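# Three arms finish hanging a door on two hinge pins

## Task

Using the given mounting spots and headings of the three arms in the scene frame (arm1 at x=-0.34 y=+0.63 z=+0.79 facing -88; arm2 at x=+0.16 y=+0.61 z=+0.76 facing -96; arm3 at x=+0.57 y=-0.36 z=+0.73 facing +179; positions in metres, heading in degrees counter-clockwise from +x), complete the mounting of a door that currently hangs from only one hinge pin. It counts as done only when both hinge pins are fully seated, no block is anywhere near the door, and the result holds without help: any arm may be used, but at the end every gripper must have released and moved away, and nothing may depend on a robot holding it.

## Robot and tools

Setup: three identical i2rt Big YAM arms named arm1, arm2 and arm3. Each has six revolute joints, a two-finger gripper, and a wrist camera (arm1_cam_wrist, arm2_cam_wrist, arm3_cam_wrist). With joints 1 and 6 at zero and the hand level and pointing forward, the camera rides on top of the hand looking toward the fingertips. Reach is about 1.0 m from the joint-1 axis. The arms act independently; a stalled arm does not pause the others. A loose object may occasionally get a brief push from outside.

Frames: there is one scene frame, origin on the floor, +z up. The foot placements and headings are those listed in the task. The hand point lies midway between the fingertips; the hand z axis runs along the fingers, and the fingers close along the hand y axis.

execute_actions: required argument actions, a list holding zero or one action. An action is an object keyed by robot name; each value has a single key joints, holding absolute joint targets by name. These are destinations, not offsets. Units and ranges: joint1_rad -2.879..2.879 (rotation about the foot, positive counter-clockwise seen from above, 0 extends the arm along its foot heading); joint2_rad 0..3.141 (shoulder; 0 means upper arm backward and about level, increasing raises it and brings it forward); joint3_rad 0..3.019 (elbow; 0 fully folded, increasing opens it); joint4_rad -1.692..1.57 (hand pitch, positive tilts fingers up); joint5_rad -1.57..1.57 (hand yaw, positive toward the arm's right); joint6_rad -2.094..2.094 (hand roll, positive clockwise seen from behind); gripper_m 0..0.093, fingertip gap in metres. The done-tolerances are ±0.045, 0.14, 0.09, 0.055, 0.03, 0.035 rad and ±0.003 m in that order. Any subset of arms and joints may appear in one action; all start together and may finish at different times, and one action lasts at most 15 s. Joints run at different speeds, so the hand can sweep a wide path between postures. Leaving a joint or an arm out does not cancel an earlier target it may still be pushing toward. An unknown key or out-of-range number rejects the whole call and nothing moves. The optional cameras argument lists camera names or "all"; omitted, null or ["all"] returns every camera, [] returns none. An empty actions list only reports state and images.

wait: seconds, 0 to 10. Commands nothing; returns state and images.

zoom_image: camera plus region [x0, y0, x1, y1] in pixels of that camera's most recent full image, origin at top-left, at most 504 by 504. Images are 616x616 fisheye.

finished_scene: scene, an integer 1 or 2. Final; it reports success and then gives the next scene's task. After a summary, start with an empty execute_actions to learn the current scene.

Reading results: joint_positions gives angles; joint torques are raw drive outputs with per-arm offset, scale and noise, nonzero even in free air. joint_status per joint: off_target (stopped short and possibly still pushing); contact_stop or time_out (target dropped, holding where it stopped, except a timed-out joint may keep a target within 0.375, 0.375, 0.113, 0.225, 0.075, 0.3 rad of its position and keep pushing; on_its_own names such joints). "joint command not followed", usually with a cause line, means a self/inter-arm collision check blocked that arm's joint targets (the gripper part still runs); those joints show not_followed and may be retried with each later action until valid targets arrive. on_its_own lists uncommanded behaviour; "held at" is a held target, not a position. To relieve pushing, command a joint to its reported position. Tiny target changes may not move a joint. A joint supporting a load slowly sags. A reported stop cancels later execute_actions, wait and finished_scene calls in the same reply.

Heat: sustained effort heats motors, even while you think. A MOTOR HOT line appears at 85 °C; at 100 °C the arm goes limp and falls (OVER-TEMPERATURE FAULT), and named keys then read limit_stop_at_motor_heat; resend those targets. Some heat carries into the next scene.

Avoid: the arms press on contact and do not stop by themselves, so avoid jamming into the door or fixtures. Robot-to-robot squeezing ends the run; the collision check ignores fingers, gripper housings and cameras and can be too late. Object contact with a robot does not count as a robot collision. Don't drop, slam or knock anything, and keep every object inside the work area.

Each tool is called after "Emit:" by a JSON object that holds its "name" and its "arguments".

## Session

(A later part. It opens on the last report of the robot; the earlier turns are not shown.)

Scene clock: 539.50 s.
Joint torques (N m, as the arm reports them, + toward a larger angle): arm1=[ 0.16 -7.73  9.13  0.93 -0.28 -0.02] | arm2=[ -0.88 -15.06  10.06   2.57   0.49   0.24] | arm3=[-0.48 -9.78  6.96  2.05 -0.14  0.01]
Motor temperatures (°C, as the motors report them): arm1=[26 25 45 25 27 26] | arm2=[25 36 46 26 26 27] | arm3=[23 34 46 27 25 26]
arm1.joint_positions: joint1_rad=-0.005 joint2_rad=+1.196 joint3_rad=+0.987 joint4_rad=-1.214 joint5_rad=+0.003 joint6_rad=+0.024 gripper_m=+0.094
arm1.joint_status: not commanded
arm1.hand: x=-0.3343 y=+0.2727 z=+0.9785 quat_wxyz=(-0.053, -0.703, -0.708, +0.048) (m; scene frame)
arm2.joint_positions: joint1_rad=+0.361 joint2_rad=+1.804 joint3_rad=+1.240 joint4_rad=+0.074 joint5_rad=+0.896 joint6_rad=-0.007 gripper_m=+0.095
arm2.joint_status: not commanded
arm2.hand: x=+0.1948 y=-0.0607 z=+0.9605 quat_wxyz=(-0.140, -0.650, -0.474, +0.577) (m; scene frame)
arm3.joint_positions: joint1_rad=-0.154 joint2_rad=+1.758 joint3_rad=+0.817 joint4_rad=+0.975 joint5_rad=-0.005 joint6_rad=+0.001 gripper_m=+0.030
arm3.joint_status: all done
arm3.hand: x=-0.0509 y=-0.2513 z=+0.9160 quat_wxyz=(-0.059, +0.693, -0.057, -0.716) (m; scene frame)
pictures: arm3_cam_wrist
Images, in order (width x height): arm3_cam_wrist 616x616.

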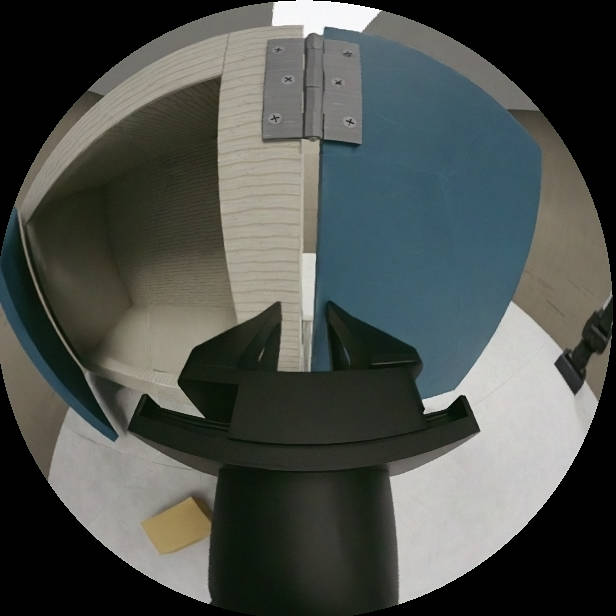

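Emit:
{"name": "execute_actions", "arguments": {"actions": [{"arm3":{"joints":{"joint3_rad":0.80,"joint2_rad":1.758,"joint4_rad":0.975,"joint5_rad":0.01}}}], "cameras": []}}

Emit:
{"name": "execute_actions", "arguments": {"actions": [{"arm3":{"joints":{"joint2_rad":1.80,"joint4_rad":1.0}}}], "cameras": ["arm3_cam_wrist","arm2_cam_wrist"]}}

Emit:
{"name": "zoom_image", "arguments": {"camera": "arm3_cam_wrist", "region": [240,250,360,370]}}

Scene clock: 547.07 s.
Joint torques (N m, as the arm reports them, + toward a larger angle): arm1=[ 0.12 -7.75  9.07  0.94 -0.27 -0.03] | arm2=[ -0.42 -15.26  10.03   2.52   0.52   0.23] | arm3=[ -0.69 -12.19   6.47   1.69  -0.01   0.04]
Motor temperatures (°C, as the motors report them): arm1=[26 25 45 25 27 26] | arm2=[25 36 46 26 26 27] | arm3=[23 34 45 27 25 26]
arm1.joint_positions: joint1_rad=-0.005 joint2_rad=+1.196 joint3_rad=+0.987 joint4_rad=-1.214 joint5_rad=+0.003 joint6_rad=+0.024 gripper_m=+0.094
arm1.joint_status: not commanded
arm1.hand: x=-0.3343 y=+0.2727 z=+0.9785 quat_wxyz=(-0.053, -0.703, -0.708, +0.048) (m; scene frame)
arm2.joint_positions: joint1_rad=+0.361 joint2_rad=+1.804 joint3_rad=+1.240 joint4_rad=+0.074 joint5_rad=+0.896 joint6_rad=-0.007 gripper_m=+0.095
arm2.joint_status: not commanded
arm2.hand: x=+0.1948 y=-0.0607 z=+0.9605 quat_wxyz=(-0.140, -0.650, -0.474, +0.577) (m; scene frame)
arm3.joint_positions: joint1_rad=-0.154 joint2_rad=+1.758 joint3_rad=+0.803 joint4_rad=+0.975 joint5_rad=+0.006 joint6_rad=+0.001 gripper_m=+0.030
arm3.joint_status: all done
arm3.hand: x=-0.0464 y=-0.2501 z=+0.9095 quat_wxyz=(-0.063, +0.697, -0.062, -0.711) (m; scene frame)
pictures: none
No camera images: the call's "cameras" was empty. Leave "cameras" out to get every camera's image.

Scene clock: 547.77 s.
Joint torques (N m, as the arm reports them, + toward a larger angle): arm1=[ 0.31 -7.84  9.12  0.9  -0.27 -0.03] | arm2=[ -0.54 -15.29   9.9    2.54   0.53   0.23] | arm3=[ -0.29 -10.93   6.13   2.47  -0.01   0.07]
Motor temperatures (°C, as the motors report them): arm1=[26 25 45 25 27 26] | arm2=[25 36 46 26 26 27] | arm3=[23 34 45 27 25 26]
arm1.joint_positions: joint1_rad=-0.005 joint2_rad=+1.196 joint3_rad=+0.987 joint4_rad=-1.214 joint5_rad=+0.003 joint6_rad=+0.024 gripper_m=+0.094
arm1.joint_status: not commanded
arm1.hand: x=-0.3343 y=+0.2727 z=+0.9785 quat_wxyz=(-0.053, -0.703, -0.708, +0.048) (m; scene frame)
arm2.joint_positions: joint1_rad=+0.361 joint2_rad=+1.804 joint3_rad=+1.240 joint4_rad=+0.074 joint5_rad=+0.896 joint6_rad=-0.007 gripper_m=+0.095
arm2.joint_status: not commanded
arm2.hand: x=+0.1948 y=-0.0607 z=+0.9605 quat_wxyz=(-0.140, -0.650, -0.474, +0.577) (m; scene frame)
arm3.joint_positions: joint1_rad=-0.154 joint2_rad=+1.788 joint3_rad=+0.803 joint4_rad=+0.980 joint5_rad=+0.006 joint6_rad=+0.001 gripper_m=+0.030
arm3.joint_status: all done
arm3.hand: x=-0.0477 y=-0.2498 z=+0.8930 quat_wxyz=(-0.062, +0.706, -0.062, -0.703) (m; scene frame)
pictures: arm2_cam_wrist, arm3_cam_wrist
Images, in order (width x height): arm2_cam_wrist 616x616, arm3_cam_wrist 616x616.

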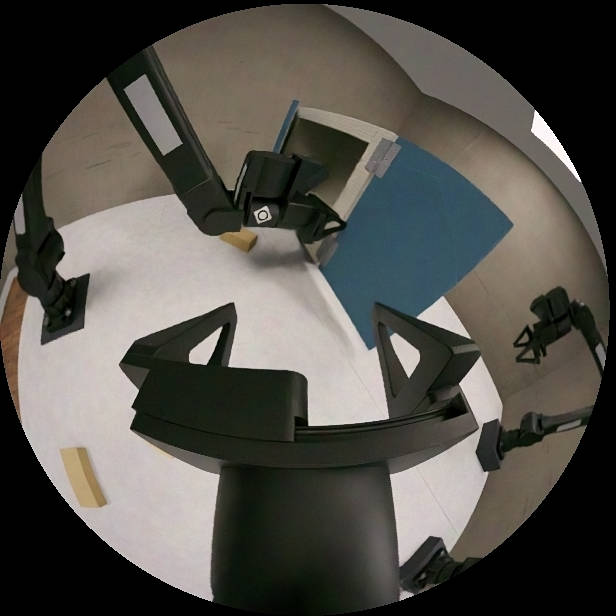

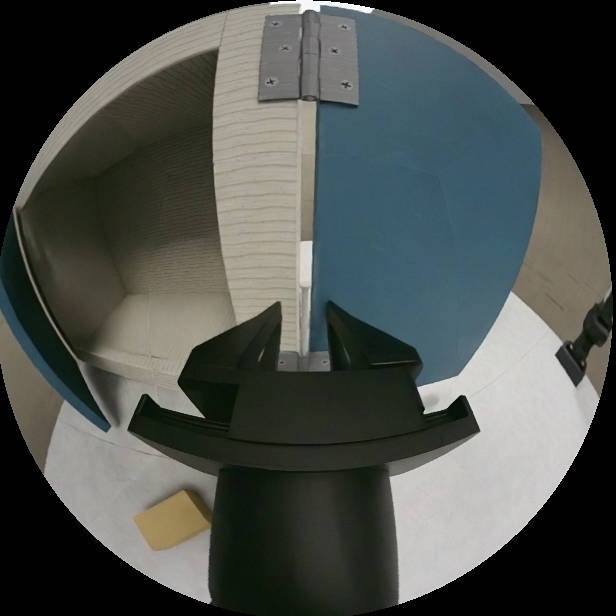

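Region (240, 250, 360, 370) of arm3_cam_wrist's 616x616 image, scaled by 4.200, with more detail than that image has.

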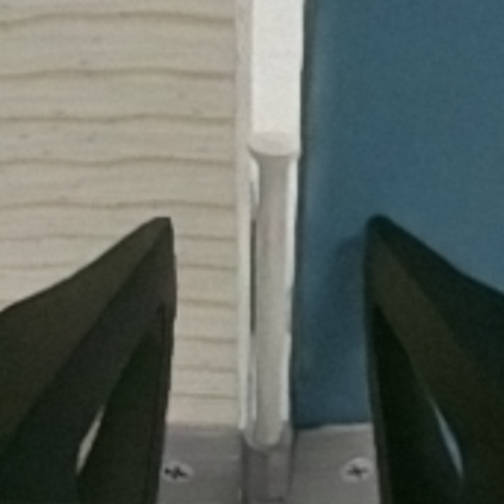

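Emit:
{"name": "execute_actions", "arguments": {"actions": [{"arm3":{"joints":{"gripper_m":0.0}}}], "cameras": ["arm3_cam_wrist"]}}

Scene clock: 555.10 s.
Joint torques (N m, as the arm reports them, + toward a larger angle): arm1=[ 0.17 -7.84  9.14  0.96 -0.27 -0.03] | arm2=[ -0.34 -15.72  10.11   2.5    0.54   0.22] | arm3=[ -0.23 -10.72   6.32   2.53  -0.04   0.02]
Motor temperatures (°C, as the motors report them): arm1=[26 25 45 25 27 26] | arm2=[25 36 46 26 26 27] | arm3=[23 34 44 27 25 26]
arm1.joint_positions: joint1_rad=-0.005 joint2_rad=+1.196 joint3_rad=+0.987 joint4_rad=-1.214 joint5_rad=+0.003 joint6_rad=+0.024 gripper_m=+0.094
arm1.joint_status: not commanded
arm1.hand: x=-0.3343 y=+0.2727 z=+0.9785 quat_wxyz=(-0.053, -0.703, -0.708, +0.048) (m; scene frame)
arm2.joint_positions: joint1_rad=+0.361 joint2_rad=+1.804 joint3_rad=+1.240 joint4_rad=+0.074 joint5_rad=+0.896 joint6_rad=-0.007 gripper_m=+0.095
arm2.joint_status: not commanded
arm2.hand: x=+0.1948 y=-0.0607 z=+0.9605 quat_wxyz=(-0.140, -0.650, -0.474, +0.577) (m; scene frame)
arm3.joint_positions: joint1_rad=-0.154 joint2_rad=+1.788 joint3_rad=+0.800 joint4_rad=+0.983 joint5_rad=+0.008 joint6_rad=+0.001 gripper_m=+0.000
arm3.joint_status: all done
arm3.hand: x=-0.0468 y=-0.2498 z=+0.8923 quat_wxyz=(-0.063, +0.706, -0.063, -0.703) (m; scene frame)
pictures: arm3_cam_wrist
Images, in order (width x height): arm3_cam_wrist 616x616.

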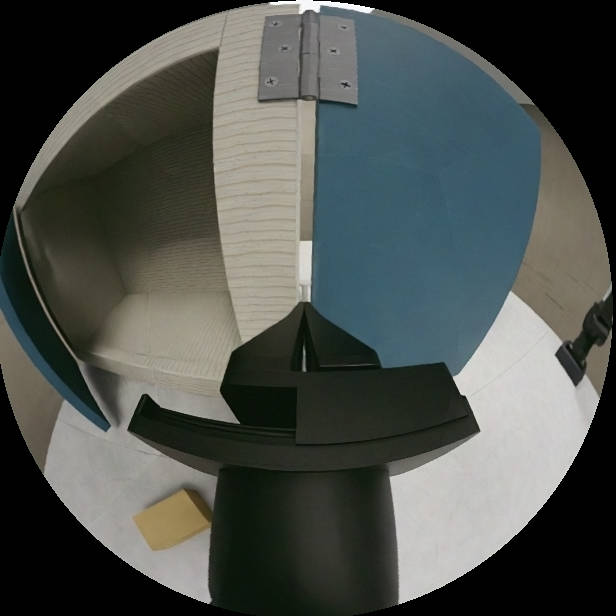

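Emit:
{"name": "execute_actions", "arguments": {"actions": [{"arm3":{"joints":{"joint2_rad":1.66,"joint4_rad":0.95,"joint3_rad":0.74}},"arm1":{"joints":{"joint1_rad":0.2,"joint2_rad":1.75,"joint3_rad":1.2,"joint4_rad":0.05,"gripper_m":0}},"arm2":{"joints":{"joint1_rad":0.55}}}]}}

Scene clock: 565.47 s.
Joint torques (N m, as the arm reports them, + toward a larger angle): arm1=[ -0.58 -17.61   9.49   2.26  -0.18  -0.04] | arm2=[ -0.74 -15.35   9.89   2.55   0.46   0.21] | arm3=[ -0.49 -10.57   7.43   1.51  -0.04   0.03]
Motor temperatures (°C, as the motors report them): arm1=[26 25 45 25 27 26] | arm2=[25 36 45 26 26 27] | arm3=[23 34 44 27 25 26]
arm1.joint_positions: joint1_rad=+0.207 joint2_rad=+1.756 joint3_rad=+1.180 joint4_rad=+0.027 joint5_rad=+0.001 joint6_rad=+0.024 gripper_m=+0.000
arm1.joint_status: all done
arm1.hand: x=-0.1786 y=-0.0391 z=+0.9459 quat_wxyz=(-0.389, -0.547, -0.680, +0.293) (m; scene frame)
arm2.joint_positions: joint1_rad=+0.553 joint2_rad=+1.804 joint3_rad=+1.240 joint4_rad=+0.074 joint5_rad=+0.898 joint6_rad=-0.007 gripper_m=+0.095
arm2.joint_status: all done
arm2.hand: x=+0.3224 y=-0.0419 z=+0.9614 quat_wxyz=(-0.195, -0.601, -0.534, +0.562) (m; scene frame)
arm3.joint_positions: joint1_rad=-0.154 joint2_rad=+1.660 joint3_rad=+0.733 joint4_rad=+0.955 joint5_rad=+0.008 joint6_rad=+0.001 gripper_m=+0.000
arm3.joint_status: all done
arm3.hand: x=-0.0197 y=-0.2545 z=+0.9298 quat_wxyz=(-0.064, +0.694, -0.062, -0.714) (m; scene frame)
pictures: arm1_cam_wrist, arm2_cam_wrist, arm3_cam_wrist
Images, in order (width x height): arm1_cam_wrist 616x616, arm2_cam_wrist 616x616, arm3_cam_wrist 616x616.

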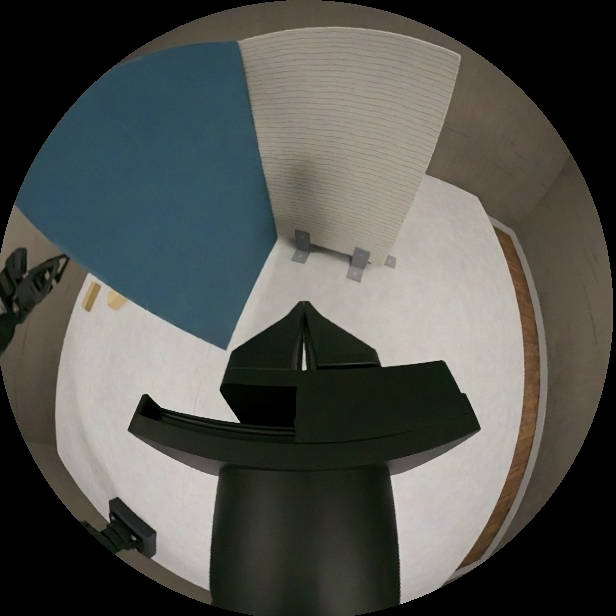

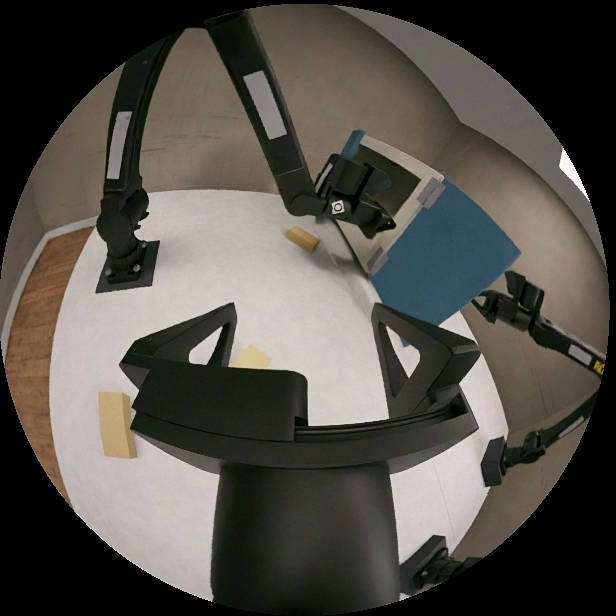

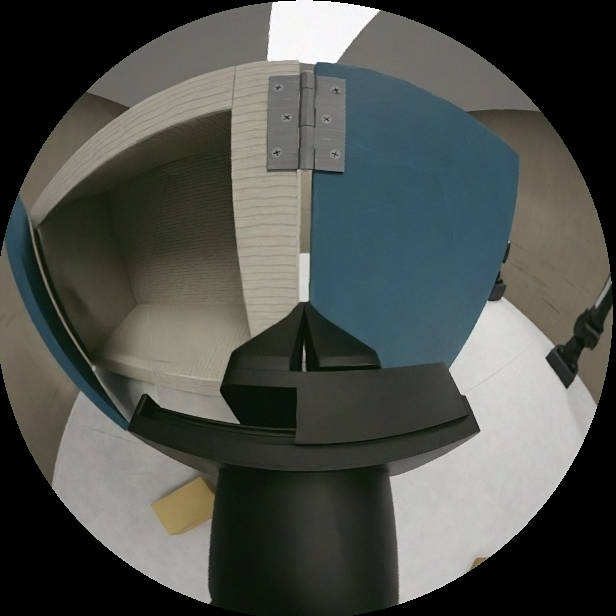

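Emit:
{"name": "execute_actions", "arguments": {"actions": [{"arm3":{"joints":{"joint2_rad":1.45,"joint4_rad":0.85,"joint3_rad":0.6}},"arm2":{"joints":{"joint1_rad":0.9}}}], "cameras": []}}

Emit:
{"name": "execute_actions", "arguments": {"actions": [{"arm1":{"joints":{"joint1_rad":0.48}}}]}}

Scene clock: 571.43 s.
Joint torques (N m, as the arm reports them, + toward a larger angle): arm1=[ -0.59 -17.62   9.5    2.26  -0.18  -0.04] | arm2=[ -0.3  -14.88   9.91   2.55   0.42   0.23] | arm3=[ 0.16 -8.24  7.75  1.51 -0.08  0.01]
Motor temperatures (°C, as the motors report them): arm1=[26 26 45 25 27 26] | arm2=[25 36 45 26 26 27] | arm3=[23 34 44 27 25 26]
arm1.joint_positions: joint1_rad=+0.207 joint2_rad=+1.756 joint3_rad=+1.180 joint4_rad=+0.027 joint5_rad=+0.001 joint6_rad=+0.024 gripper_m=+0.000
arm1.joint_status: not commanded
arm1.hand: x=-0.1786 y=-0.0391 z=+0.9459 quat_wxyz=(-0.389, -0.547, -0.680, +0.293) (m; scene frame)
arm2.joint_positions: joint1_rad=+0.898 joint2_rad=+1.804 joint3_rad=+1.240 joint4_rad=+0.074 joint5_rad=+0.899 joint6_rad=-0.007 gripper_m=+0.095
arm2.joint_status: all done
arm2.hand: x=+0.5329 y=+0.0506 z=+0.9623 quat_wxyz=(-0.288, -0.500, -0.628, +0.522) (m; scene frame)
arm3.joint_positions: joint1_rad=-0.154 joint2_rad=+1.448 joint3_rad=+0.597 joint4_rad=+0.858 joint5_rad=+0.008 joint6_rad=+0.001 gripper_m=+0.000
arm3.joint_status: all done
arm3.hand: x=+0.0375 y=-0.2643 z=+0.9557 quat_wxyz=(-0.063, +0.702, -0.063, -0.707) (m; scene frame)
pictures: none
No camera images: the call's "cameras" was empty. Leave "cameras" out to get every camera's image.

Scene clock: 572.70 s.
Joint torques (N m, as the arm reports them, + toward a larger angle): arm1=[ -0.24 -17.49   9.51   2.25  -0.08  -0.04] | arm2=[ -0.45 -15.1    9.93   2.61   0.43   0.23] | arm3=[-0.43 -7.92  7.52  1.52 -0.05  0.05]
Motor temperatures (°C, as the motors report them): arm1=[26 26 45 25 27 26] | arm2=[25 36 45 26 26 27] | arm3=[23 34 44 27 25 26]
arm1.joint_positions: joint1_rad=+0.477 joint2_rad=+1.756 joint3_rad=+1.180 joint4_rad=+0.027 joint5_rad=-0.001 joint6_rad=+0.024 gripper_m=+0.000
arm1.joint_status: all done
arm1.hand: x=-0.0063 y=+0.0295 z=+0.9472 quat_wxyz=(-0.427, -0.450, -0.748, +0.238) (m; scene frame)
arm2.joint_positions: joint1_rad=+0.898 joint2_rad=+1.804 joint3_rad=+1.240 joint4_rad=+0.074 joint5_rad=+0.899 joint6_rad=-0.007 gripper_m=+0.095
arm2.joint_status: not commanded
arm2.hand: x=+0.5329 y=+0.0506 z=+0.9623 quat_wxyz=(-0.288, -0.500, -0.628, +0.522) (m; scene frame)
arm3.joint_positions: joint1_rad=-0.154 joint2_rad=+1.448 joint3_rad=+0.597 joint4_rad=+0.858 joint5_rad=+0.008 joint6_rad=+0.001 gripper_m=+0.000
arm3.joint_status: not commanded
arm3.hand: x=+0.0375 y=-0.2643 z=+0.9557 quat_wxyz=(-0.063, +0.702, -0.063, -0.707) (m; scene frame)
pictures: arm1_cam_wrist, arm2_cam_wrist, arm3_cam_wrist
Images, in order (width x height): arm1_cam_wrist 616x616, arm2_cam_wrist 616x616, arm3_cam_wrist 616x616.

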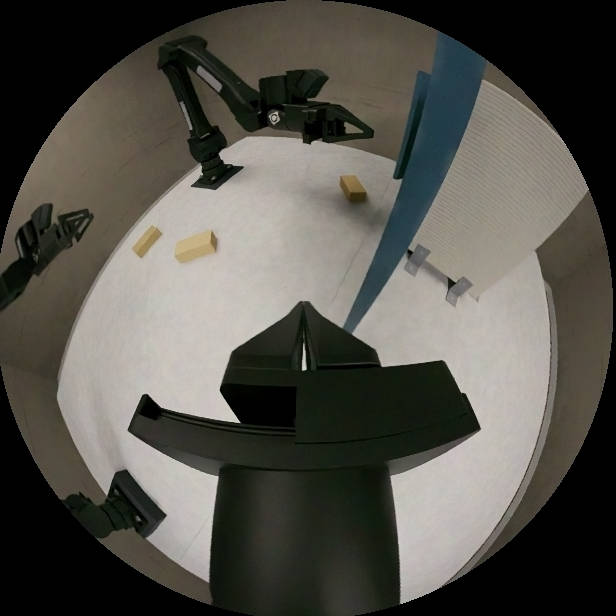

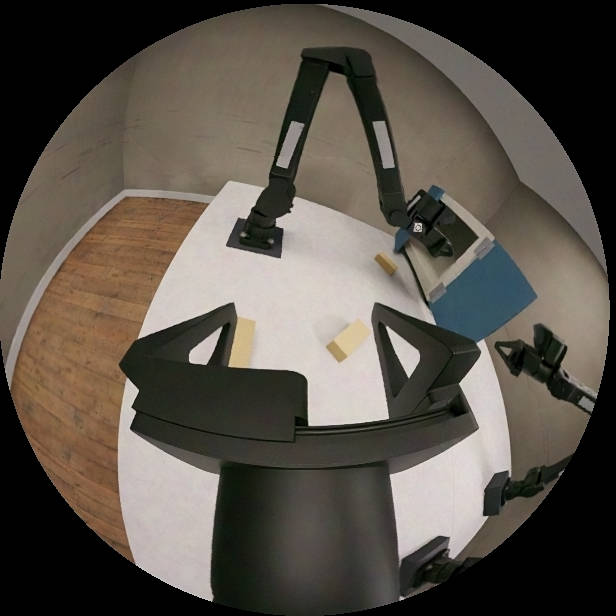

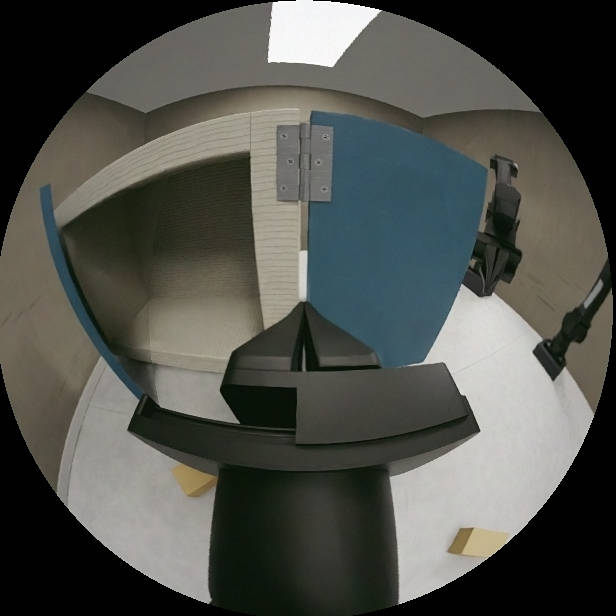

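Emit:
{"name": "execute_actions", "arguments": {"actions": [{"arm1":{"joints":{"joint1_rad":0.2}}}], "cameras": []}}

Emit:
{"name": "execute_actions", "arguments": {"actions": [{"arm1":{"joints":{"joint2_rad":1.95,"joint3_rad":1.45,"joint4_rad":0.3}}}], "cameras": ["arm1_cam_wrist"]}}

Scene clock: 580.00 s.
Joint torques (N m, as the arm reports them, + toward a larger angle): arm1=[ -1.19 -17.62   9.52   2.24  -0.23  -0.03] | arm2=[ -0.23 -15.31   9.97   2.61   0.4    0.26] | arm3=[-0.16 -8.09  7.72  1.45 -0.03  0.03]
Motor temperatures (°C, as the motors report them): arm1=[26 27 45 25 27 26] | arm2=[25 36 45 26 26 27] | arm3=[23 34 44 27 25 26]
arm1.joint_positions: joint1_rad=+0.203 joint2_rad=+1.756 joint3_rad=+1.180 joint4_rad=+0.027 joint5_rad=+0.002 joint6_rad=+0.024 gripper_m=+0.000
arm1.joint_status: all done
arm1.hand: x=-0.1813 y=-0.0397 z=+0.9459 quat_wxyz=(-0.389, -0.549, -0.679, +0.294) (m; scene frame)
arm2.joint_positions: joint1_rad=+0.898 joint2_rad=+1.804 joint3_rad=+1.240 joint4_rad=+0.074 joint5_rad=+0.899 joint6_rad=-0.007 gripper_m=+0.095
arm2.joint_status: not commanded
arm2.hand: x=+0.5329 y=+0.0506 z=+0.9623 quat_wxyz=(-0.288, -0.500, -0.628, +0.522) (m; scene frame)
arm3.joint_positions: joint1_rad=-0.154 joint2_rad=+1.448 joint3_rad=+0.597 joint4_rad=+0.858 joint5_rad=+0.008 joint6_rad=+0.001 gripper_m=+0.000
arm3.joint_status: not commanded
arm3.hand: x=+0.0375 y=-0.2643 z=+0.9557 quat_wxyz=(-0.063, +0.702, -0.063, -0.707) (m; scene frame)
pictures: none
No camera images: the call's "cameras" was empty. Leave "cameras" out to get every camera's image.

Scene clock: 581.07 s.
Joint torques (N m, as the arm reports them, + toward a larger angle): arm1=[ -0.25 -20.85  12.01   2.32  -0.23  -0.03] | arm2=[ -0.86 -15.02   9.98   2.55   0.43   0.22] | arm3=[-0.2  -7.93  7.61  1.59 -0.03  0.07]
Motor temperatures (°C, as the motors report them): arm1=[26 27 45 25 27 26] | arm2=[25 36 45 26 26 27] | arm3=[23 34 44 27 25 26]
arm1.joint_positions: joint1_rad=+0.203 joint2_rad=+1.957 joint3_rad=+1.403 joint4_rad=+0.277 joint5_rad=+0.002 joint6_rad=+0.024 gripper_m=+0.000
arm1.joint_status: all done
arm1.hand: x=-0.1576 y=-0.1372 z=+0.9790 quat_wxyz=(-0.479, -0.503, -0.621, +0.363) (m; scene frame)
arm2.joint_positions: joint1_rad=+0.898 joint2_rad=+1.804 joint3_rad=+1.240 joint4_rad=+0.074 joint5_rad=+0.899 joint6_rad=-0.007 gripper_m=+0.095
arm2.joint_status: not commanded
arm2.hand: x=+0.5329 y=+0.0506 z=+0.9623 quat_wxyz=(-0.288, -0.500, -0.628, +0.522) (m; scene frame)
arm3.joint_positions: joint1_rad=-0.154 joint2_rad=+1.448 joint3_rad=+0.597 joint4_rad=+0.858 joint5_rad=+0.008 joint6_rad=+0.001 gripper_m=+0.000
arm3.joint_status: not commanded
arm3.hand: x=+0.0375 y=-0.2643 z=+0.9557 quat_wxyz=(-0.063, +0.702, -0.063, -0.707) (m; scene frame)
pictures: arm1_cam_wrist
Images, in order (width x height): arm1_cam_wrist 616x616.

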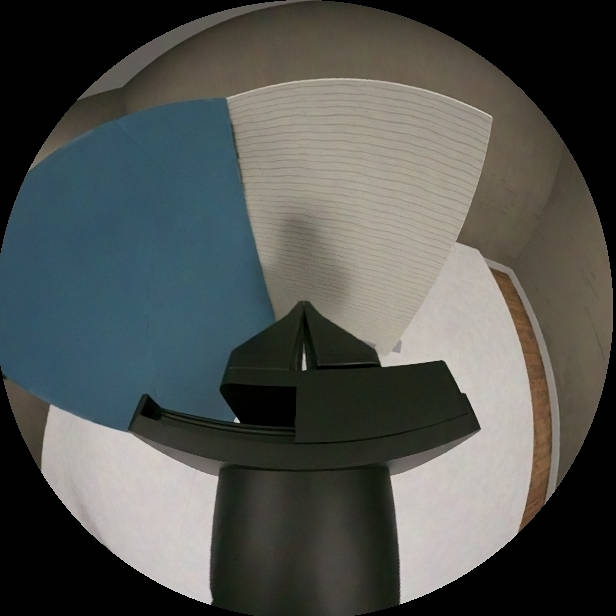

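Radius ≈0.79; sweep.

Emit:
{"name": "execute_actions", "arguments": {"actions": [{"arm1":{"joints":{"joint1_rad":0.34}}}], "cameras": []}}

Emit:
{"name": "execute_actions", "arguments": {"actions": [{"arm1":{"joints":{"joint1_rad":0.46}}}]}}

Scene clock: 584.70 s.
Joint torques (N m, as the arm reports them, + toward a larger angle): arm1=[  0.77 -21.13  11.92   2.42  -0.14  -0.06] | arm2=[ -0.42 -15.13   9.95   2.39   0.38   0.22] | arm3=[-0.11 -8.23  7.63  1.44 -0.04  0.03]
Motor temperatures (°C, as the motors report them): arm1=[26 27 46 25 27 26] | arm2=[25 36 45 26 26 27] | arm3=[23 33 44 27 25 26]
arm1.joint_positions: joint1_rad=+0.341 joint2_rad=+1.957 joint3_rad=+1.403 joint4_rad=+0.277 joint5_rad=+0.000 joint6_rad=+0.025 gripper_m=+0.000
arm1.joint_status: all done
arm1.hand: x=-0.0536 y=-0.1041 z=+0.9800 quat_wxyz=(-0.504, -0.459, -0.654, +0.329) (m; scene frame)
arm2.joint_positions: joint1_rad=+0.898 joint2_rad=+1.804 joint3_rad=+1.240 joint4_rad=+0.074 joint5_rad=+0.899 joint6_rad=-0.007 gripper_m=+0.095
arm2.joint_status: not commanded
arm2.hand: x=+0.5329 y=+0.0506 z=+0.9623 quat_wxyz=(-0.288, -0.500, -0.628, +0.522) (m; scene frame)
arm3.joint_positions: joint1_rad=-0.154 joint2_rad=+1.448 joint3_rad=+0.597 joint4_rad=+0.858 joint5_rad=+0.008 joint6_rad=+0.001 gripper_m=+0.000
arm3.joint_status: not commanded
arm3.hand: x=+0.0375 y=-0.2643 z=+0.9557 quat_wxyz=(-0.063, +0.702, -0.063, -0.707) (m; scene frame)
pictures: none
No camera images: the call's "cameras" was empty. Leave "cameras" out to get every camera's image.

Scene clock: 585.90 s.
Joint torques (N m, as the arm reports them, + toward a larger angle): arm1=[ -0.52 -20.95  11.91   2.35  -0.14  -0.04] | arm2=[ -0.14 -15.07   9.97   2.55   0.4    0.21] | arm3=[-0.25 -8.08  7.57  1.47 -0.03  0.02]
Motor temperatures (°C, as the motors report them): arm1=[26 27 46 25 27 26] | arm2=[25 36 45 26 26 27] | arm3=[23 33 44 27 25 26]
arm1.joint_positions: joint1_rad=+0.460 joint2_rad=+1.957 joint3_rad=+1.403 joint4_rad=+0.277 joint5_rad=+0.000 joint6_rad=+0.025 gripper_m=+0.000
arm1.joint_status: all done
arm1.hand: x=+0.0311 y=-0.0644 z=+0.9807 quat_wxyz=(-0.523, -0.419, -0.680, +0.298) (m; scene frame)
arm2.joint_positions: joint1_rad=+0.898 joint2_rad=+1.804 joint3_rad=+1.240 joint4_rad=+0.074 joint5_rad=+0.899 joint6_rad=-0.007 gripper_m=+0.095
arm2.joint_status: not commanded
arm2.hand: x=+0.5329 y=+0.0506 z=+0.9623 quat_wxyz=(-0.288, -0.500, -0.628, +0.522) (m; scene frame)
arm3.joint_positions: joint1_rad=-0.154 joint2_rad=+1.448 joint3_rad=+0.597 joint4_rad=+0.858 joint5_rad=+0.008 joint6_rad=+0.001 gripper_m=+0.000
arm3.joint_status: not commanded
arm3.hand: x=+0.0375 y=-0.2643 z=+0.9557 quat_wxyz=(-0.063, +0.702, -0.063, -0.707) (m; scene frame)
pictures: arm1_cam_wrist, arm2_cam_wrist, arm3_cam_wrist
Images, in order (width x height): arm1_cam_wrist 616x616, arm2_cam_wrist 616x616, arm3_cam_wrist 616x616.

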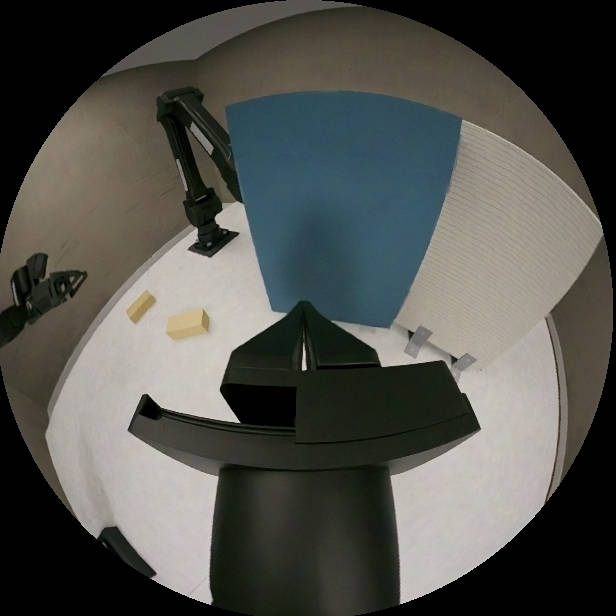

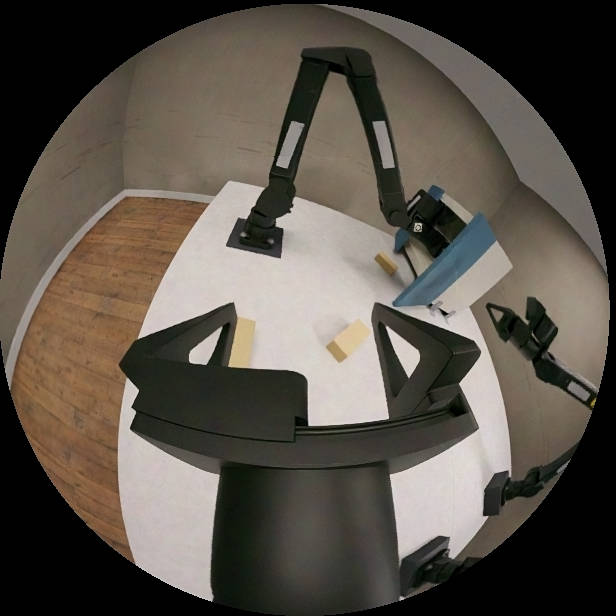

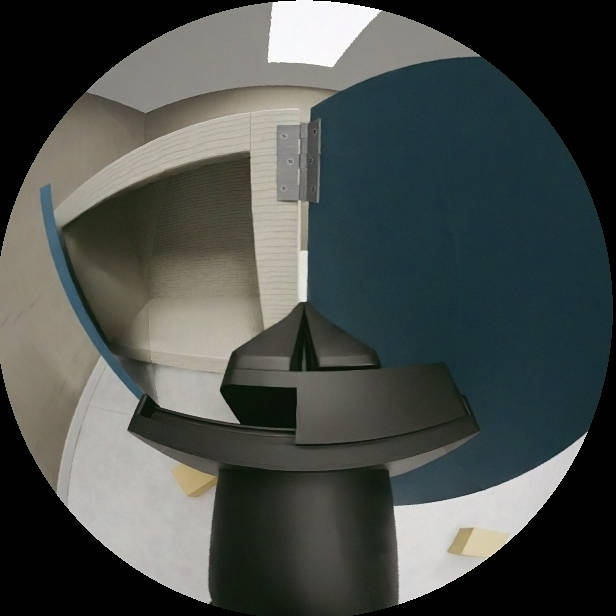

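Emit:
{"name": "execute_actions", "arguments": {"actions": [{"arm1":{"joints":{"joint1_rad":0.1}}}], "cameras": []}}

Emit:
{"name": "execute_actions", "arguments": {"actions": [{"arm3":{"joints":{"joint1_rad":-0.26}}}]}}

Scene clock: 591.70 s.
Joint torques (N m, as the arm reports them, + toward a larger angle): arm1=[ -0.8  -20.87  11.72   2.38  -0.2   -0.03] | arm2=[ -0.7  -15.36  10.02   2.65   0.43   0.23] | arm3=[-0.35 -8.13  7.59  1.5  -0.04  0.01]
Motor temperatures (°C, as the motors report them): arm1=[26 28 47 25 27 26] | arm2=[25 36 45 26 26 27] | arm3=[23 33 44 27 25 26]
arm1.joint_positions: joint1_rad=+0.106 joint2_rad=+1.957 joint3_rad=+1.405 joint4_rad=+0.277 joint5_rad=+0.001 joint6_rad=+0.025 gripper_m=+0.000
arm1.joint_status: all done
arm1.hand: x=-0.2327 y=-0.1524 z=+0.9800 quat_wxyz=(-0.461, -0.532, -0.596, +0.386) (m; scene frame)
arm2.joint_positions: joint1_rad=+0.898 joint2_rad=+1.804 joint3_rad=+1.240 joint4_rad=+0.074 joint5_rad=+0.899 joint6_rad=-0.007 gripper_m=+0.095
arm2.joint_status: not commanded
arm2.hand: x=+0.5329 y=+0.0506 z=+0.9623 quat_wxyz=(-0.288, -0.500, -0.628, +0.522) (m; scene frame)
arm3.joint_positions: joint1_rad=-0.154 joint2_rad=+1.448 joint3_rad=+0.597 joint4_rad=+0.858 joint5_rad=+0.008 joint6_rad=+0.001 gripper_m=+0.000
arm3.joint_status: not commanded
arm3.hand: x=+0.0375 y=-0.2643 z=+0.9557 quat_wxyz=(-0.063, +0.702, -0.063, -0.707) (m; scene frame)
pictures: none
No camera images: the call's "cameras" was empty. Leave "cameras" out to get every camera's image.

Scene clock: 592.47 s.
Joint torques (N m, as the arm reports them, + toward a larger angle): arm1=[ -0.42 -21.1   11.71   2.34  -0.19  -0.05] | arm2=[  0.09 -15.78   9.97   2.58   0.42   0.25] | arm3=[-0.73 -7.96  7.56  1.47 -0.05  0.04]
Motor temperatures (°C, as the motors report them): arm1=[26 28 47 25 27 26] | arm2=[25 36 45 26 26 27] | arm3=[23 33 44 27 25 26]
arm1.joint_positions: joint1_rad=+0.106 joint2_rad=+1.957 joint3_rad=+1.405 joint4_rad=+0.277 joint5_rad=+0.001 joint6_rad=+0.025 gripper_m=+0.000
arm1.joint_status: not commanded
arm1.hand: x=-0.2327 y=-0.1524 z=+0.9800 quat_wxyz=(-0.461, -0.532, -0.596, +0.386) (m; scene frame)
arm2.joint_positions: joint1_rad=+0.898 joint2_rad=+1.804 joint3_rad=+1.240 joint4_rad=+0.074 joint5_rad=+0.899 joint6_rad=-0.007 gripper_m=+0.095
arm2.joint_status: not commanded
arm2.hand: x=+0.5329 y=+0.0506 z=+0.9623 quat_wxyz=(-0.288, -0.500, -0.628, +0.522) (m; scene frame)
arm3.joint_positions: joint1_rad=-0.256 joint2_rad=+1.448 joint3_rad=+0.597 joint4_rad=+0.858 joint5_rad=+0.008 joint6_rad=+0.000 gripper_m=+0.000
arm3.joint_status: all done
arm3.hand: x=+0.0497 y=-0.2106 z=+0.9557 quat_wxyz=(-0.099, +0.698, -0.098, -0.702) (m; scene frame)
pictures: arm1_cam_wrist, arm2_cam_wrist, arm3_cam_wrist
Images, in order (width x height): arm1_cam_wrist 616x616, arm2_cam_wrist 616x616, arm3_cam_wrist 616x616.

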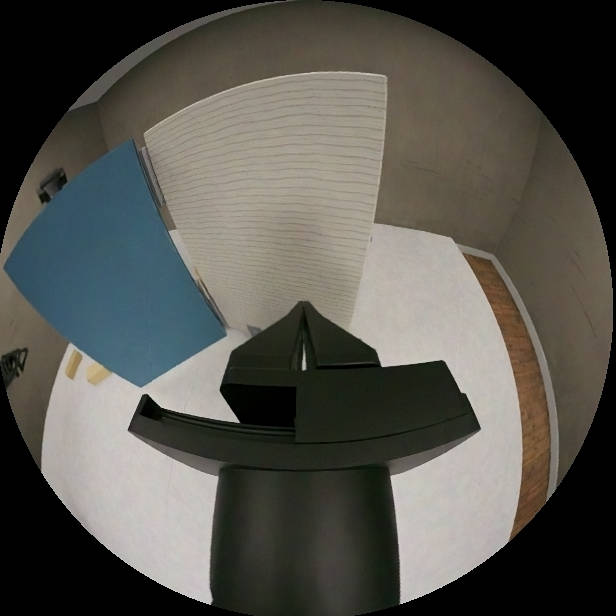

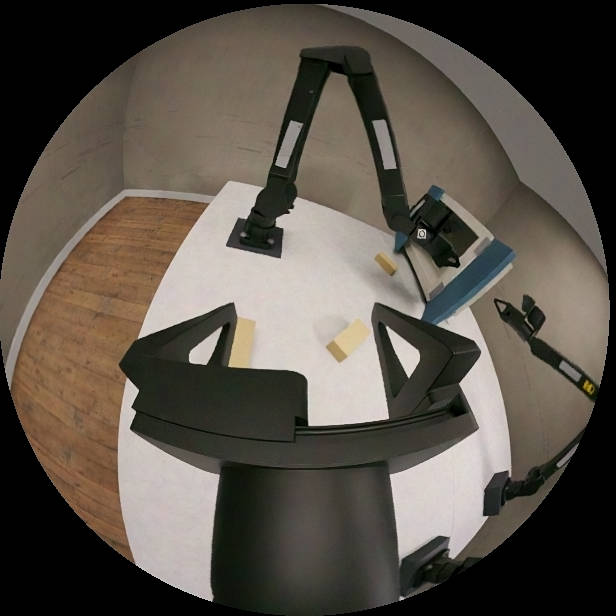

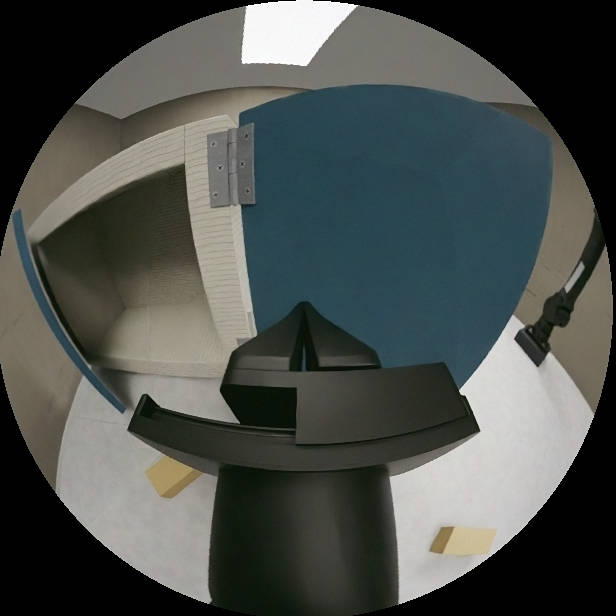

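Door now diagonal. Return above the pin.

Emit:
{"name": "execute_actions", "arguments": {"actions": [{"arm3":{"joints":{"joint1_rad":-0.147,"joint2_rad":1.70,"joint3_rad":0.86,"joint4_rad":0.95,"joint5_rad":0.01}},"arm2":{"joints":{"joint1_rad":0.36}}}]}}

Emit:
{"name": "zoom_image", "arguments": {"camera": "arm3_cam_wrist", "region": [240,250,360,370]}}

Emit:
{"name": "zoom_image", "arguments": {"camera": "arm2_cam_wrist", "region": [280,160,400,280]}}

Scene clock: 599.07 s.
Joint torques (N m, as the arm reports them, + toward a larger angle): arm1=[ -0.35 -21.09  11.73   2.39  -0.18  -0.05] | arm2=[ -0.33 -15.3   10.01   2.6    0.35   0.21] | arm3=[  0.31 -11.16  10.54   2.44  -0.08   0.06]
Motor temperatures (°C, as the motors report them): arm1=[26 28 48 25 27 26] | arm2=[25 36 45 26 26 27] | arm3=[23 33 44 27 25 26]
arm1.joint_positions: joint1_rad=+0.106 joint2_rad=+1.957 joint3_rad=+1.405 joint4_rad=+0.277 joint5_rad=+0.001 joint6_rad=+0.025 gripper_m=+0.000
arm1.joint_status: not commanded
arm1.hand: x=-0.2327 y=-0.1524 z=+0.9800 quat_wxyz=(-0.461, -0.532, -0.596, +0.386) (m; scene frame)
arm2.joint_positions: joint1_rad=+0.362 joint2_rad=+1.804 joint3_rad=+1.240 joint4_rad=+0.074 joint5_rad=+0.900 joint6_rad=-0.007 gripper_m=+0.095
arm2.joint_status: all done
arm2.hand: x=+0.1949 y=-0.0604 z=+0.9607 quat_wxyz=(-0.139, -0.650, -0.473, +0.578) (m; scene frame)
arm3.joint_positions: joint1_rad=-0.145 joint2_rad=+1.695 joint3_rad=+0.820 joint4_rad=+0.929 joint5_rad=+0.009 joint6_rad=+0.000 gripper_m=+0.000
arm3.joint_status: all done
arm3.hand: x=-0.0483 y=-0.2551 z=+0.9449 quat_wxyz=(-0.062, +0.685, -0.058, -0.723) (m; scene frame)
pictures: arm1_cam_wrist, arm2_cam_wrist, arm3_cam_wrist
Images, in order (width x height): arm1_cam_wrist 616x616, arm2_cam_wrist 616x616, arm3_cam_wrist 616x616.

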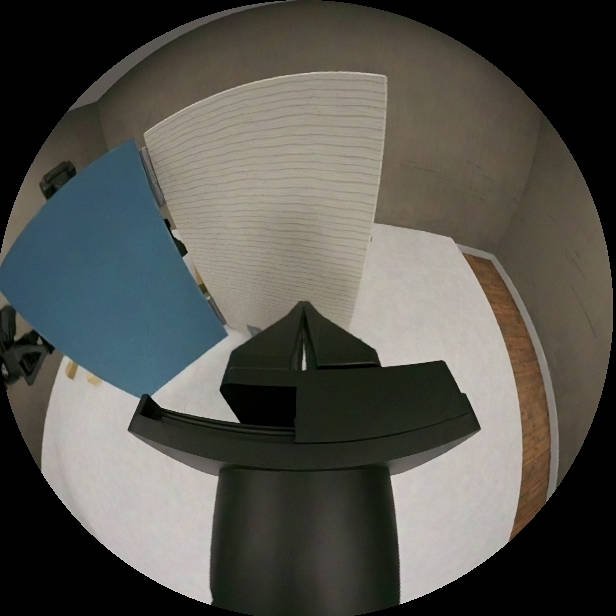

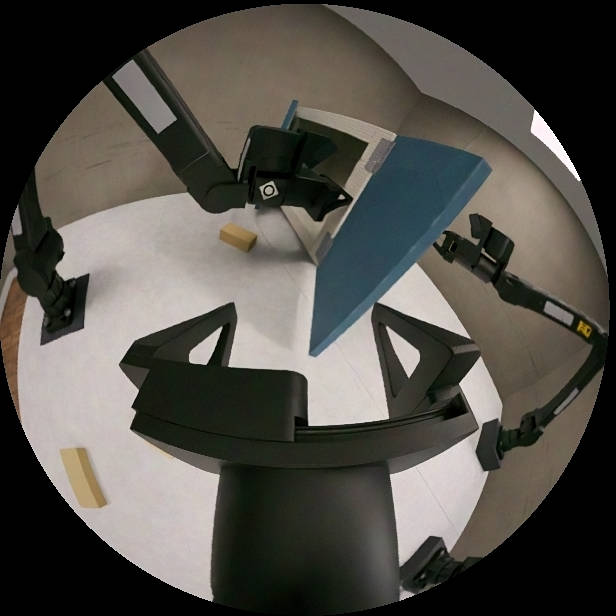

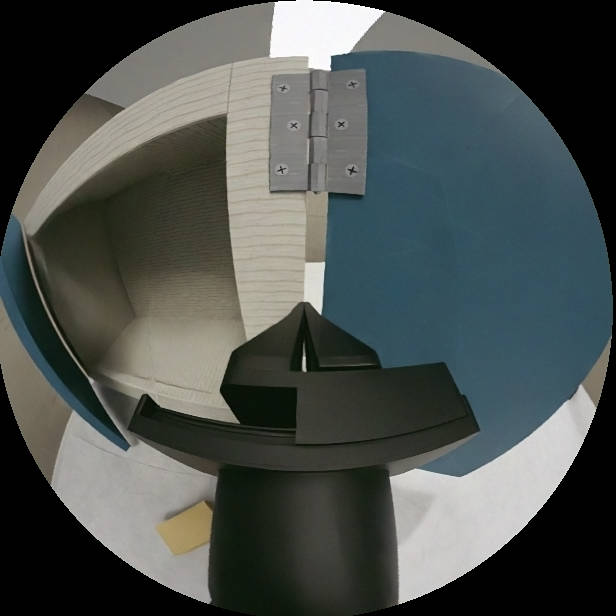

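Region (240, 250, 360, 370) of arm3_cam_wrist's 616x616 image, scaled by 4.200, with more detail than that image has.

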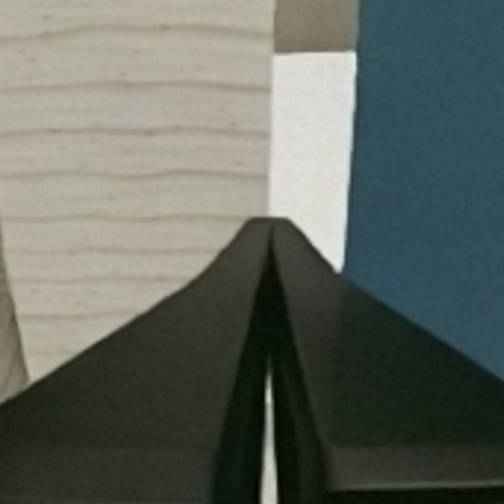

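Region (280, 160, 400, 280) of arm2_cam_wrist's 616x616 image, scaled by 4.200, with more detail than that image has.

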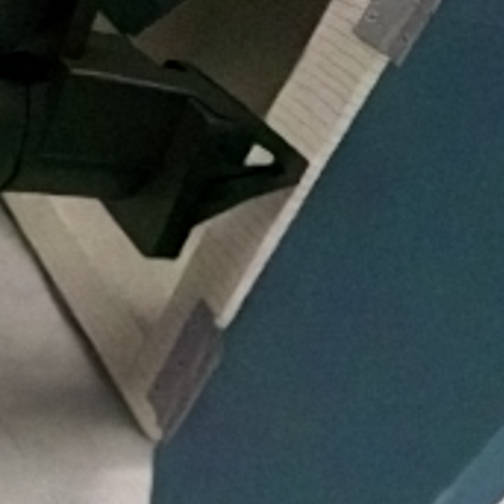

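Emit:
{"name": "execute_actions", "arguments": {"actions": [{"arm3":{"joints":{"joint1_rad":-0.172,"joint2_rad":1.75,"joint3_rad":0.815,"joint4_rad":0.97}}}], "cameras": ["arm3_cam_wrist"]}}

Emit:
{"name": "zoom_image", "arguments": {"camera": "arm3_cam_wrist", "region": [240,230,380,370]}}

Scene clock: 603.60 s.
Joint torques (N m, as the arm reports them, + toward a larger angle): arm1=[ -0.54 -21.03  11.72   2.35  -0.19  -0.05] | arm2=[ -0.85 -15.5    9.94   2.52   0.36   0.22] | arm3=[ -0.67 -11.19   6.56   2.46  -0.03   0.07]
Motor temperatures (°C, as the motors report them): arm1=[26 29 48 25 27 26] | arm2=[25 36 45 26 26 27] | arm3=[23 34 45 27 25 26]
arm1.joint_positions: joint1_rad=+0.106 joint2_rad=+1.957 joint3_rad=+1.405 joint4_rad=+0.277 joint5_rad=+0.001 joint6_rad=+0.025 gripper_m=+0.000
arm1.joint_status: not commanded
arm1.hand: x=-0.2327 y=-0.1524 z=+0.9800 quat_wxyz=(-0.461, -0.532, -0.596, +0.386) (m; scene frame)
arm2.joint_positions: joint1_rad=+0.362 joint2_rad=+1.804 joint3_rad=+1.240 joint4_rad=+0.074 joint5_rad=+0.900 joint6_rad=-0.007 gripper_m=+0.095
arm2.joint_status: not commanded
arm2.hand: x=+0.1949 y=-0.0604 z=+0.9607 quat_wxyz=(-0.139, -0.650, -0.473, +0.578) (m; scene frame)
arm3.joint_positions: joint1_rad=-0.158 joint2_rad=+1.739 joint3_rad=+0.818 joint4_rad=+0.951 joint5_rad=+0.007 joint6_rad=+0.000 gripper_m=+0.000
arm3.joint_status: all done
arm3.hand: x=-0.0495 y=-0.2471 z=+0.9222 quat_wxyz=(-0.065, +0.694, -0.063, -0.715) (m; scene frame)
pictures: arm3_cam_wrist
Images, in order (width x height): arm3_cam_wrist 616x616.

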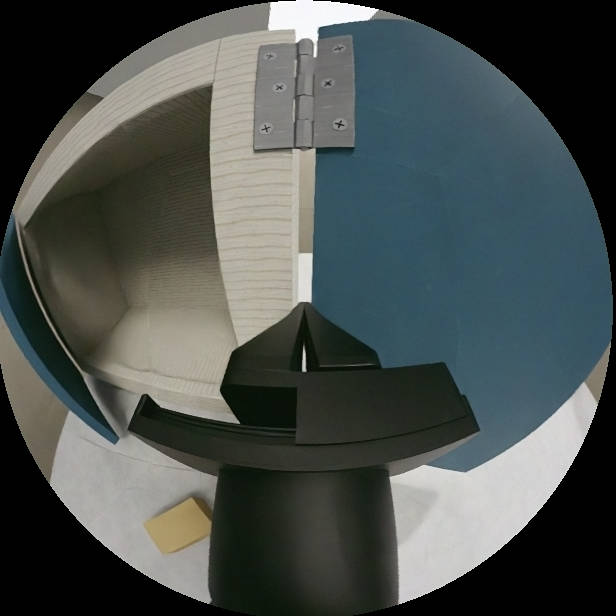

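Region (240, 230, 380, 370) of arm3_cam_wrist's 616x616 image, scaled by 3.600, with more detail than that image has.

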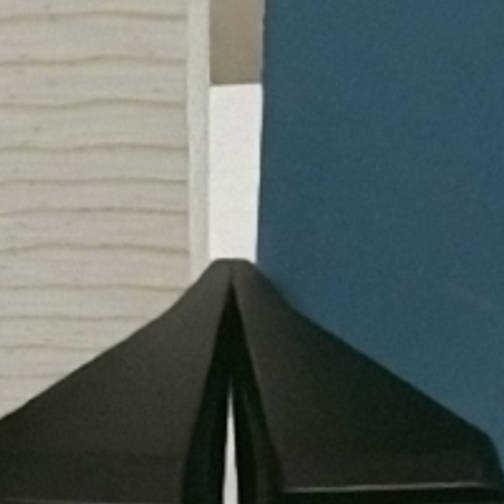

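Emit:
{"name": "execute_actions", "arguments": {"actions": [{"arm3":{"joints":{"joint2_rad":1.87,"joint4_rad":1.02}}}], "cameras": ["arm3_cam_wrist","arm2_cam_wrist"]}}

Emit:
{"name": "zoom_image", "arguments": {"camera": "arm2_cam_wrist", "region": [290,170,390,270]}}

Scene clock: 608.27 s.
Joint torques (N m, as the arm reports them, + toward a larger angle): arm1=[ -0.51 -21.17  11.72   2.33  -0.2   -0.03] | arm2=[ -0.71 -15.24  10.01   2.5    0.35   0.22] | arm3=[ -0.66 -12.14   5.79   2.11   0.07   0.06]
Motor temperatures (°C, as the motors report them): arm1=[26 29 48 25 27 26] | arm2=[25 36 45 26 26 27] | arm3=[23 34 45 27 25 26]
arm1.joint_positions: joint1_rad=+0.106 joint2_rad=+1.957 joint3_rad=+1.405 joint4_rad=+0.277 joint5_rad=+0.001 joint6_rad=+0.025 gripper_m=+0.000
arm1.joint_status: not commanded
arm1.hand: x=-0.2327 y=-0.1524 z=+0.9800 quat_wxyz=(-0.461, -0.532, -0.596, +0.386) (m; scene frame)
arm2.joint_positions: joint1_rad=+0.362 joint2_rad=+1.804 joint3_rad=+1.240 joint4_rad=+0.074 joint5_rad=+0.900 joint6_rad=-0.007 gripper_m=+0.095
arm2.joint_status: not commanded
arm2.hand: x=+0.1949 y=-0.0604 z=+0.9607 quat_wxyz=(-0.139, -0.650, -0.473, +0.578) (m; scene frame)
arm3.joint_positions: joint1_rad=-0.158 joint2_rad=+1.864 joint3_rad=+0.817 joint4_rad=+1.013 joint5_rad=+0.005 joint6_rad=+0.000 gripper_m=+0.000
arm3.joint_status: all done
arm3.hand: x=-0.0535 y=-0.2467 z=+0.8612 quat_wxyz=(-0.062, +0.716, -0.064, -0.692) (m; scene frame)
pictures: arm2_cam_wrist, arm3_cam_wrist
Images, in order (width x height): arm2_cam_wrist 616x616, arm3_cam_wrist 616x616.

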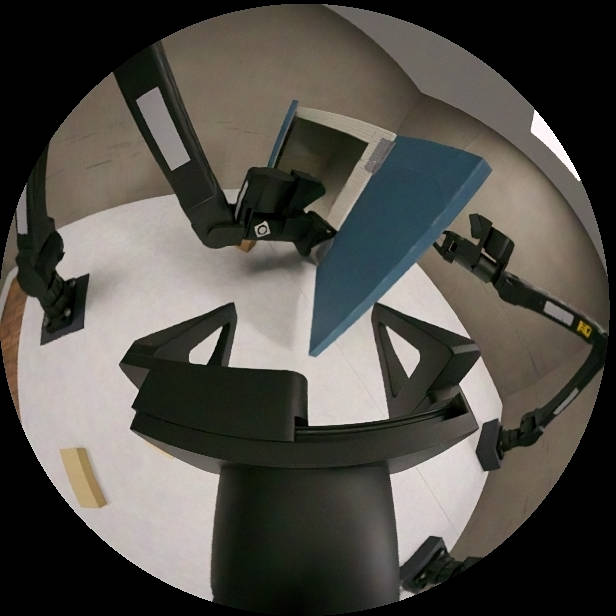

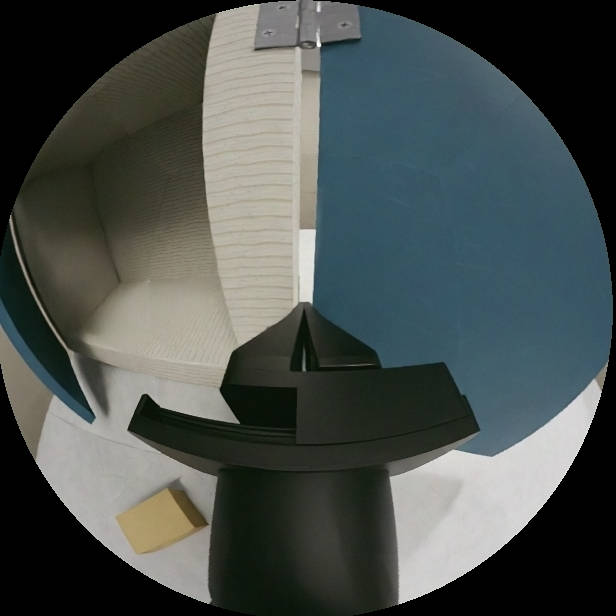

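Region (290, 170, 390, 270) of arm2_cam_wrist's 616x616 image, scaled by 5.040, with more detail than that image has.

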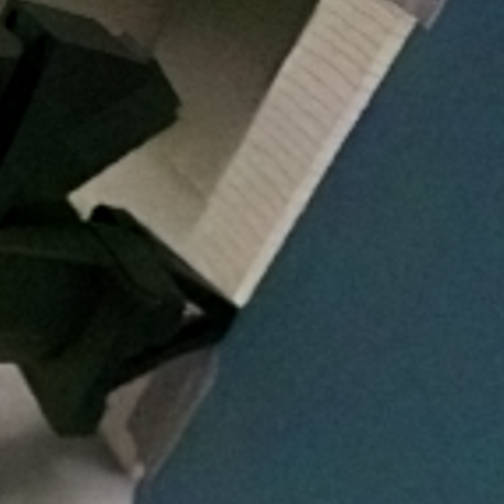

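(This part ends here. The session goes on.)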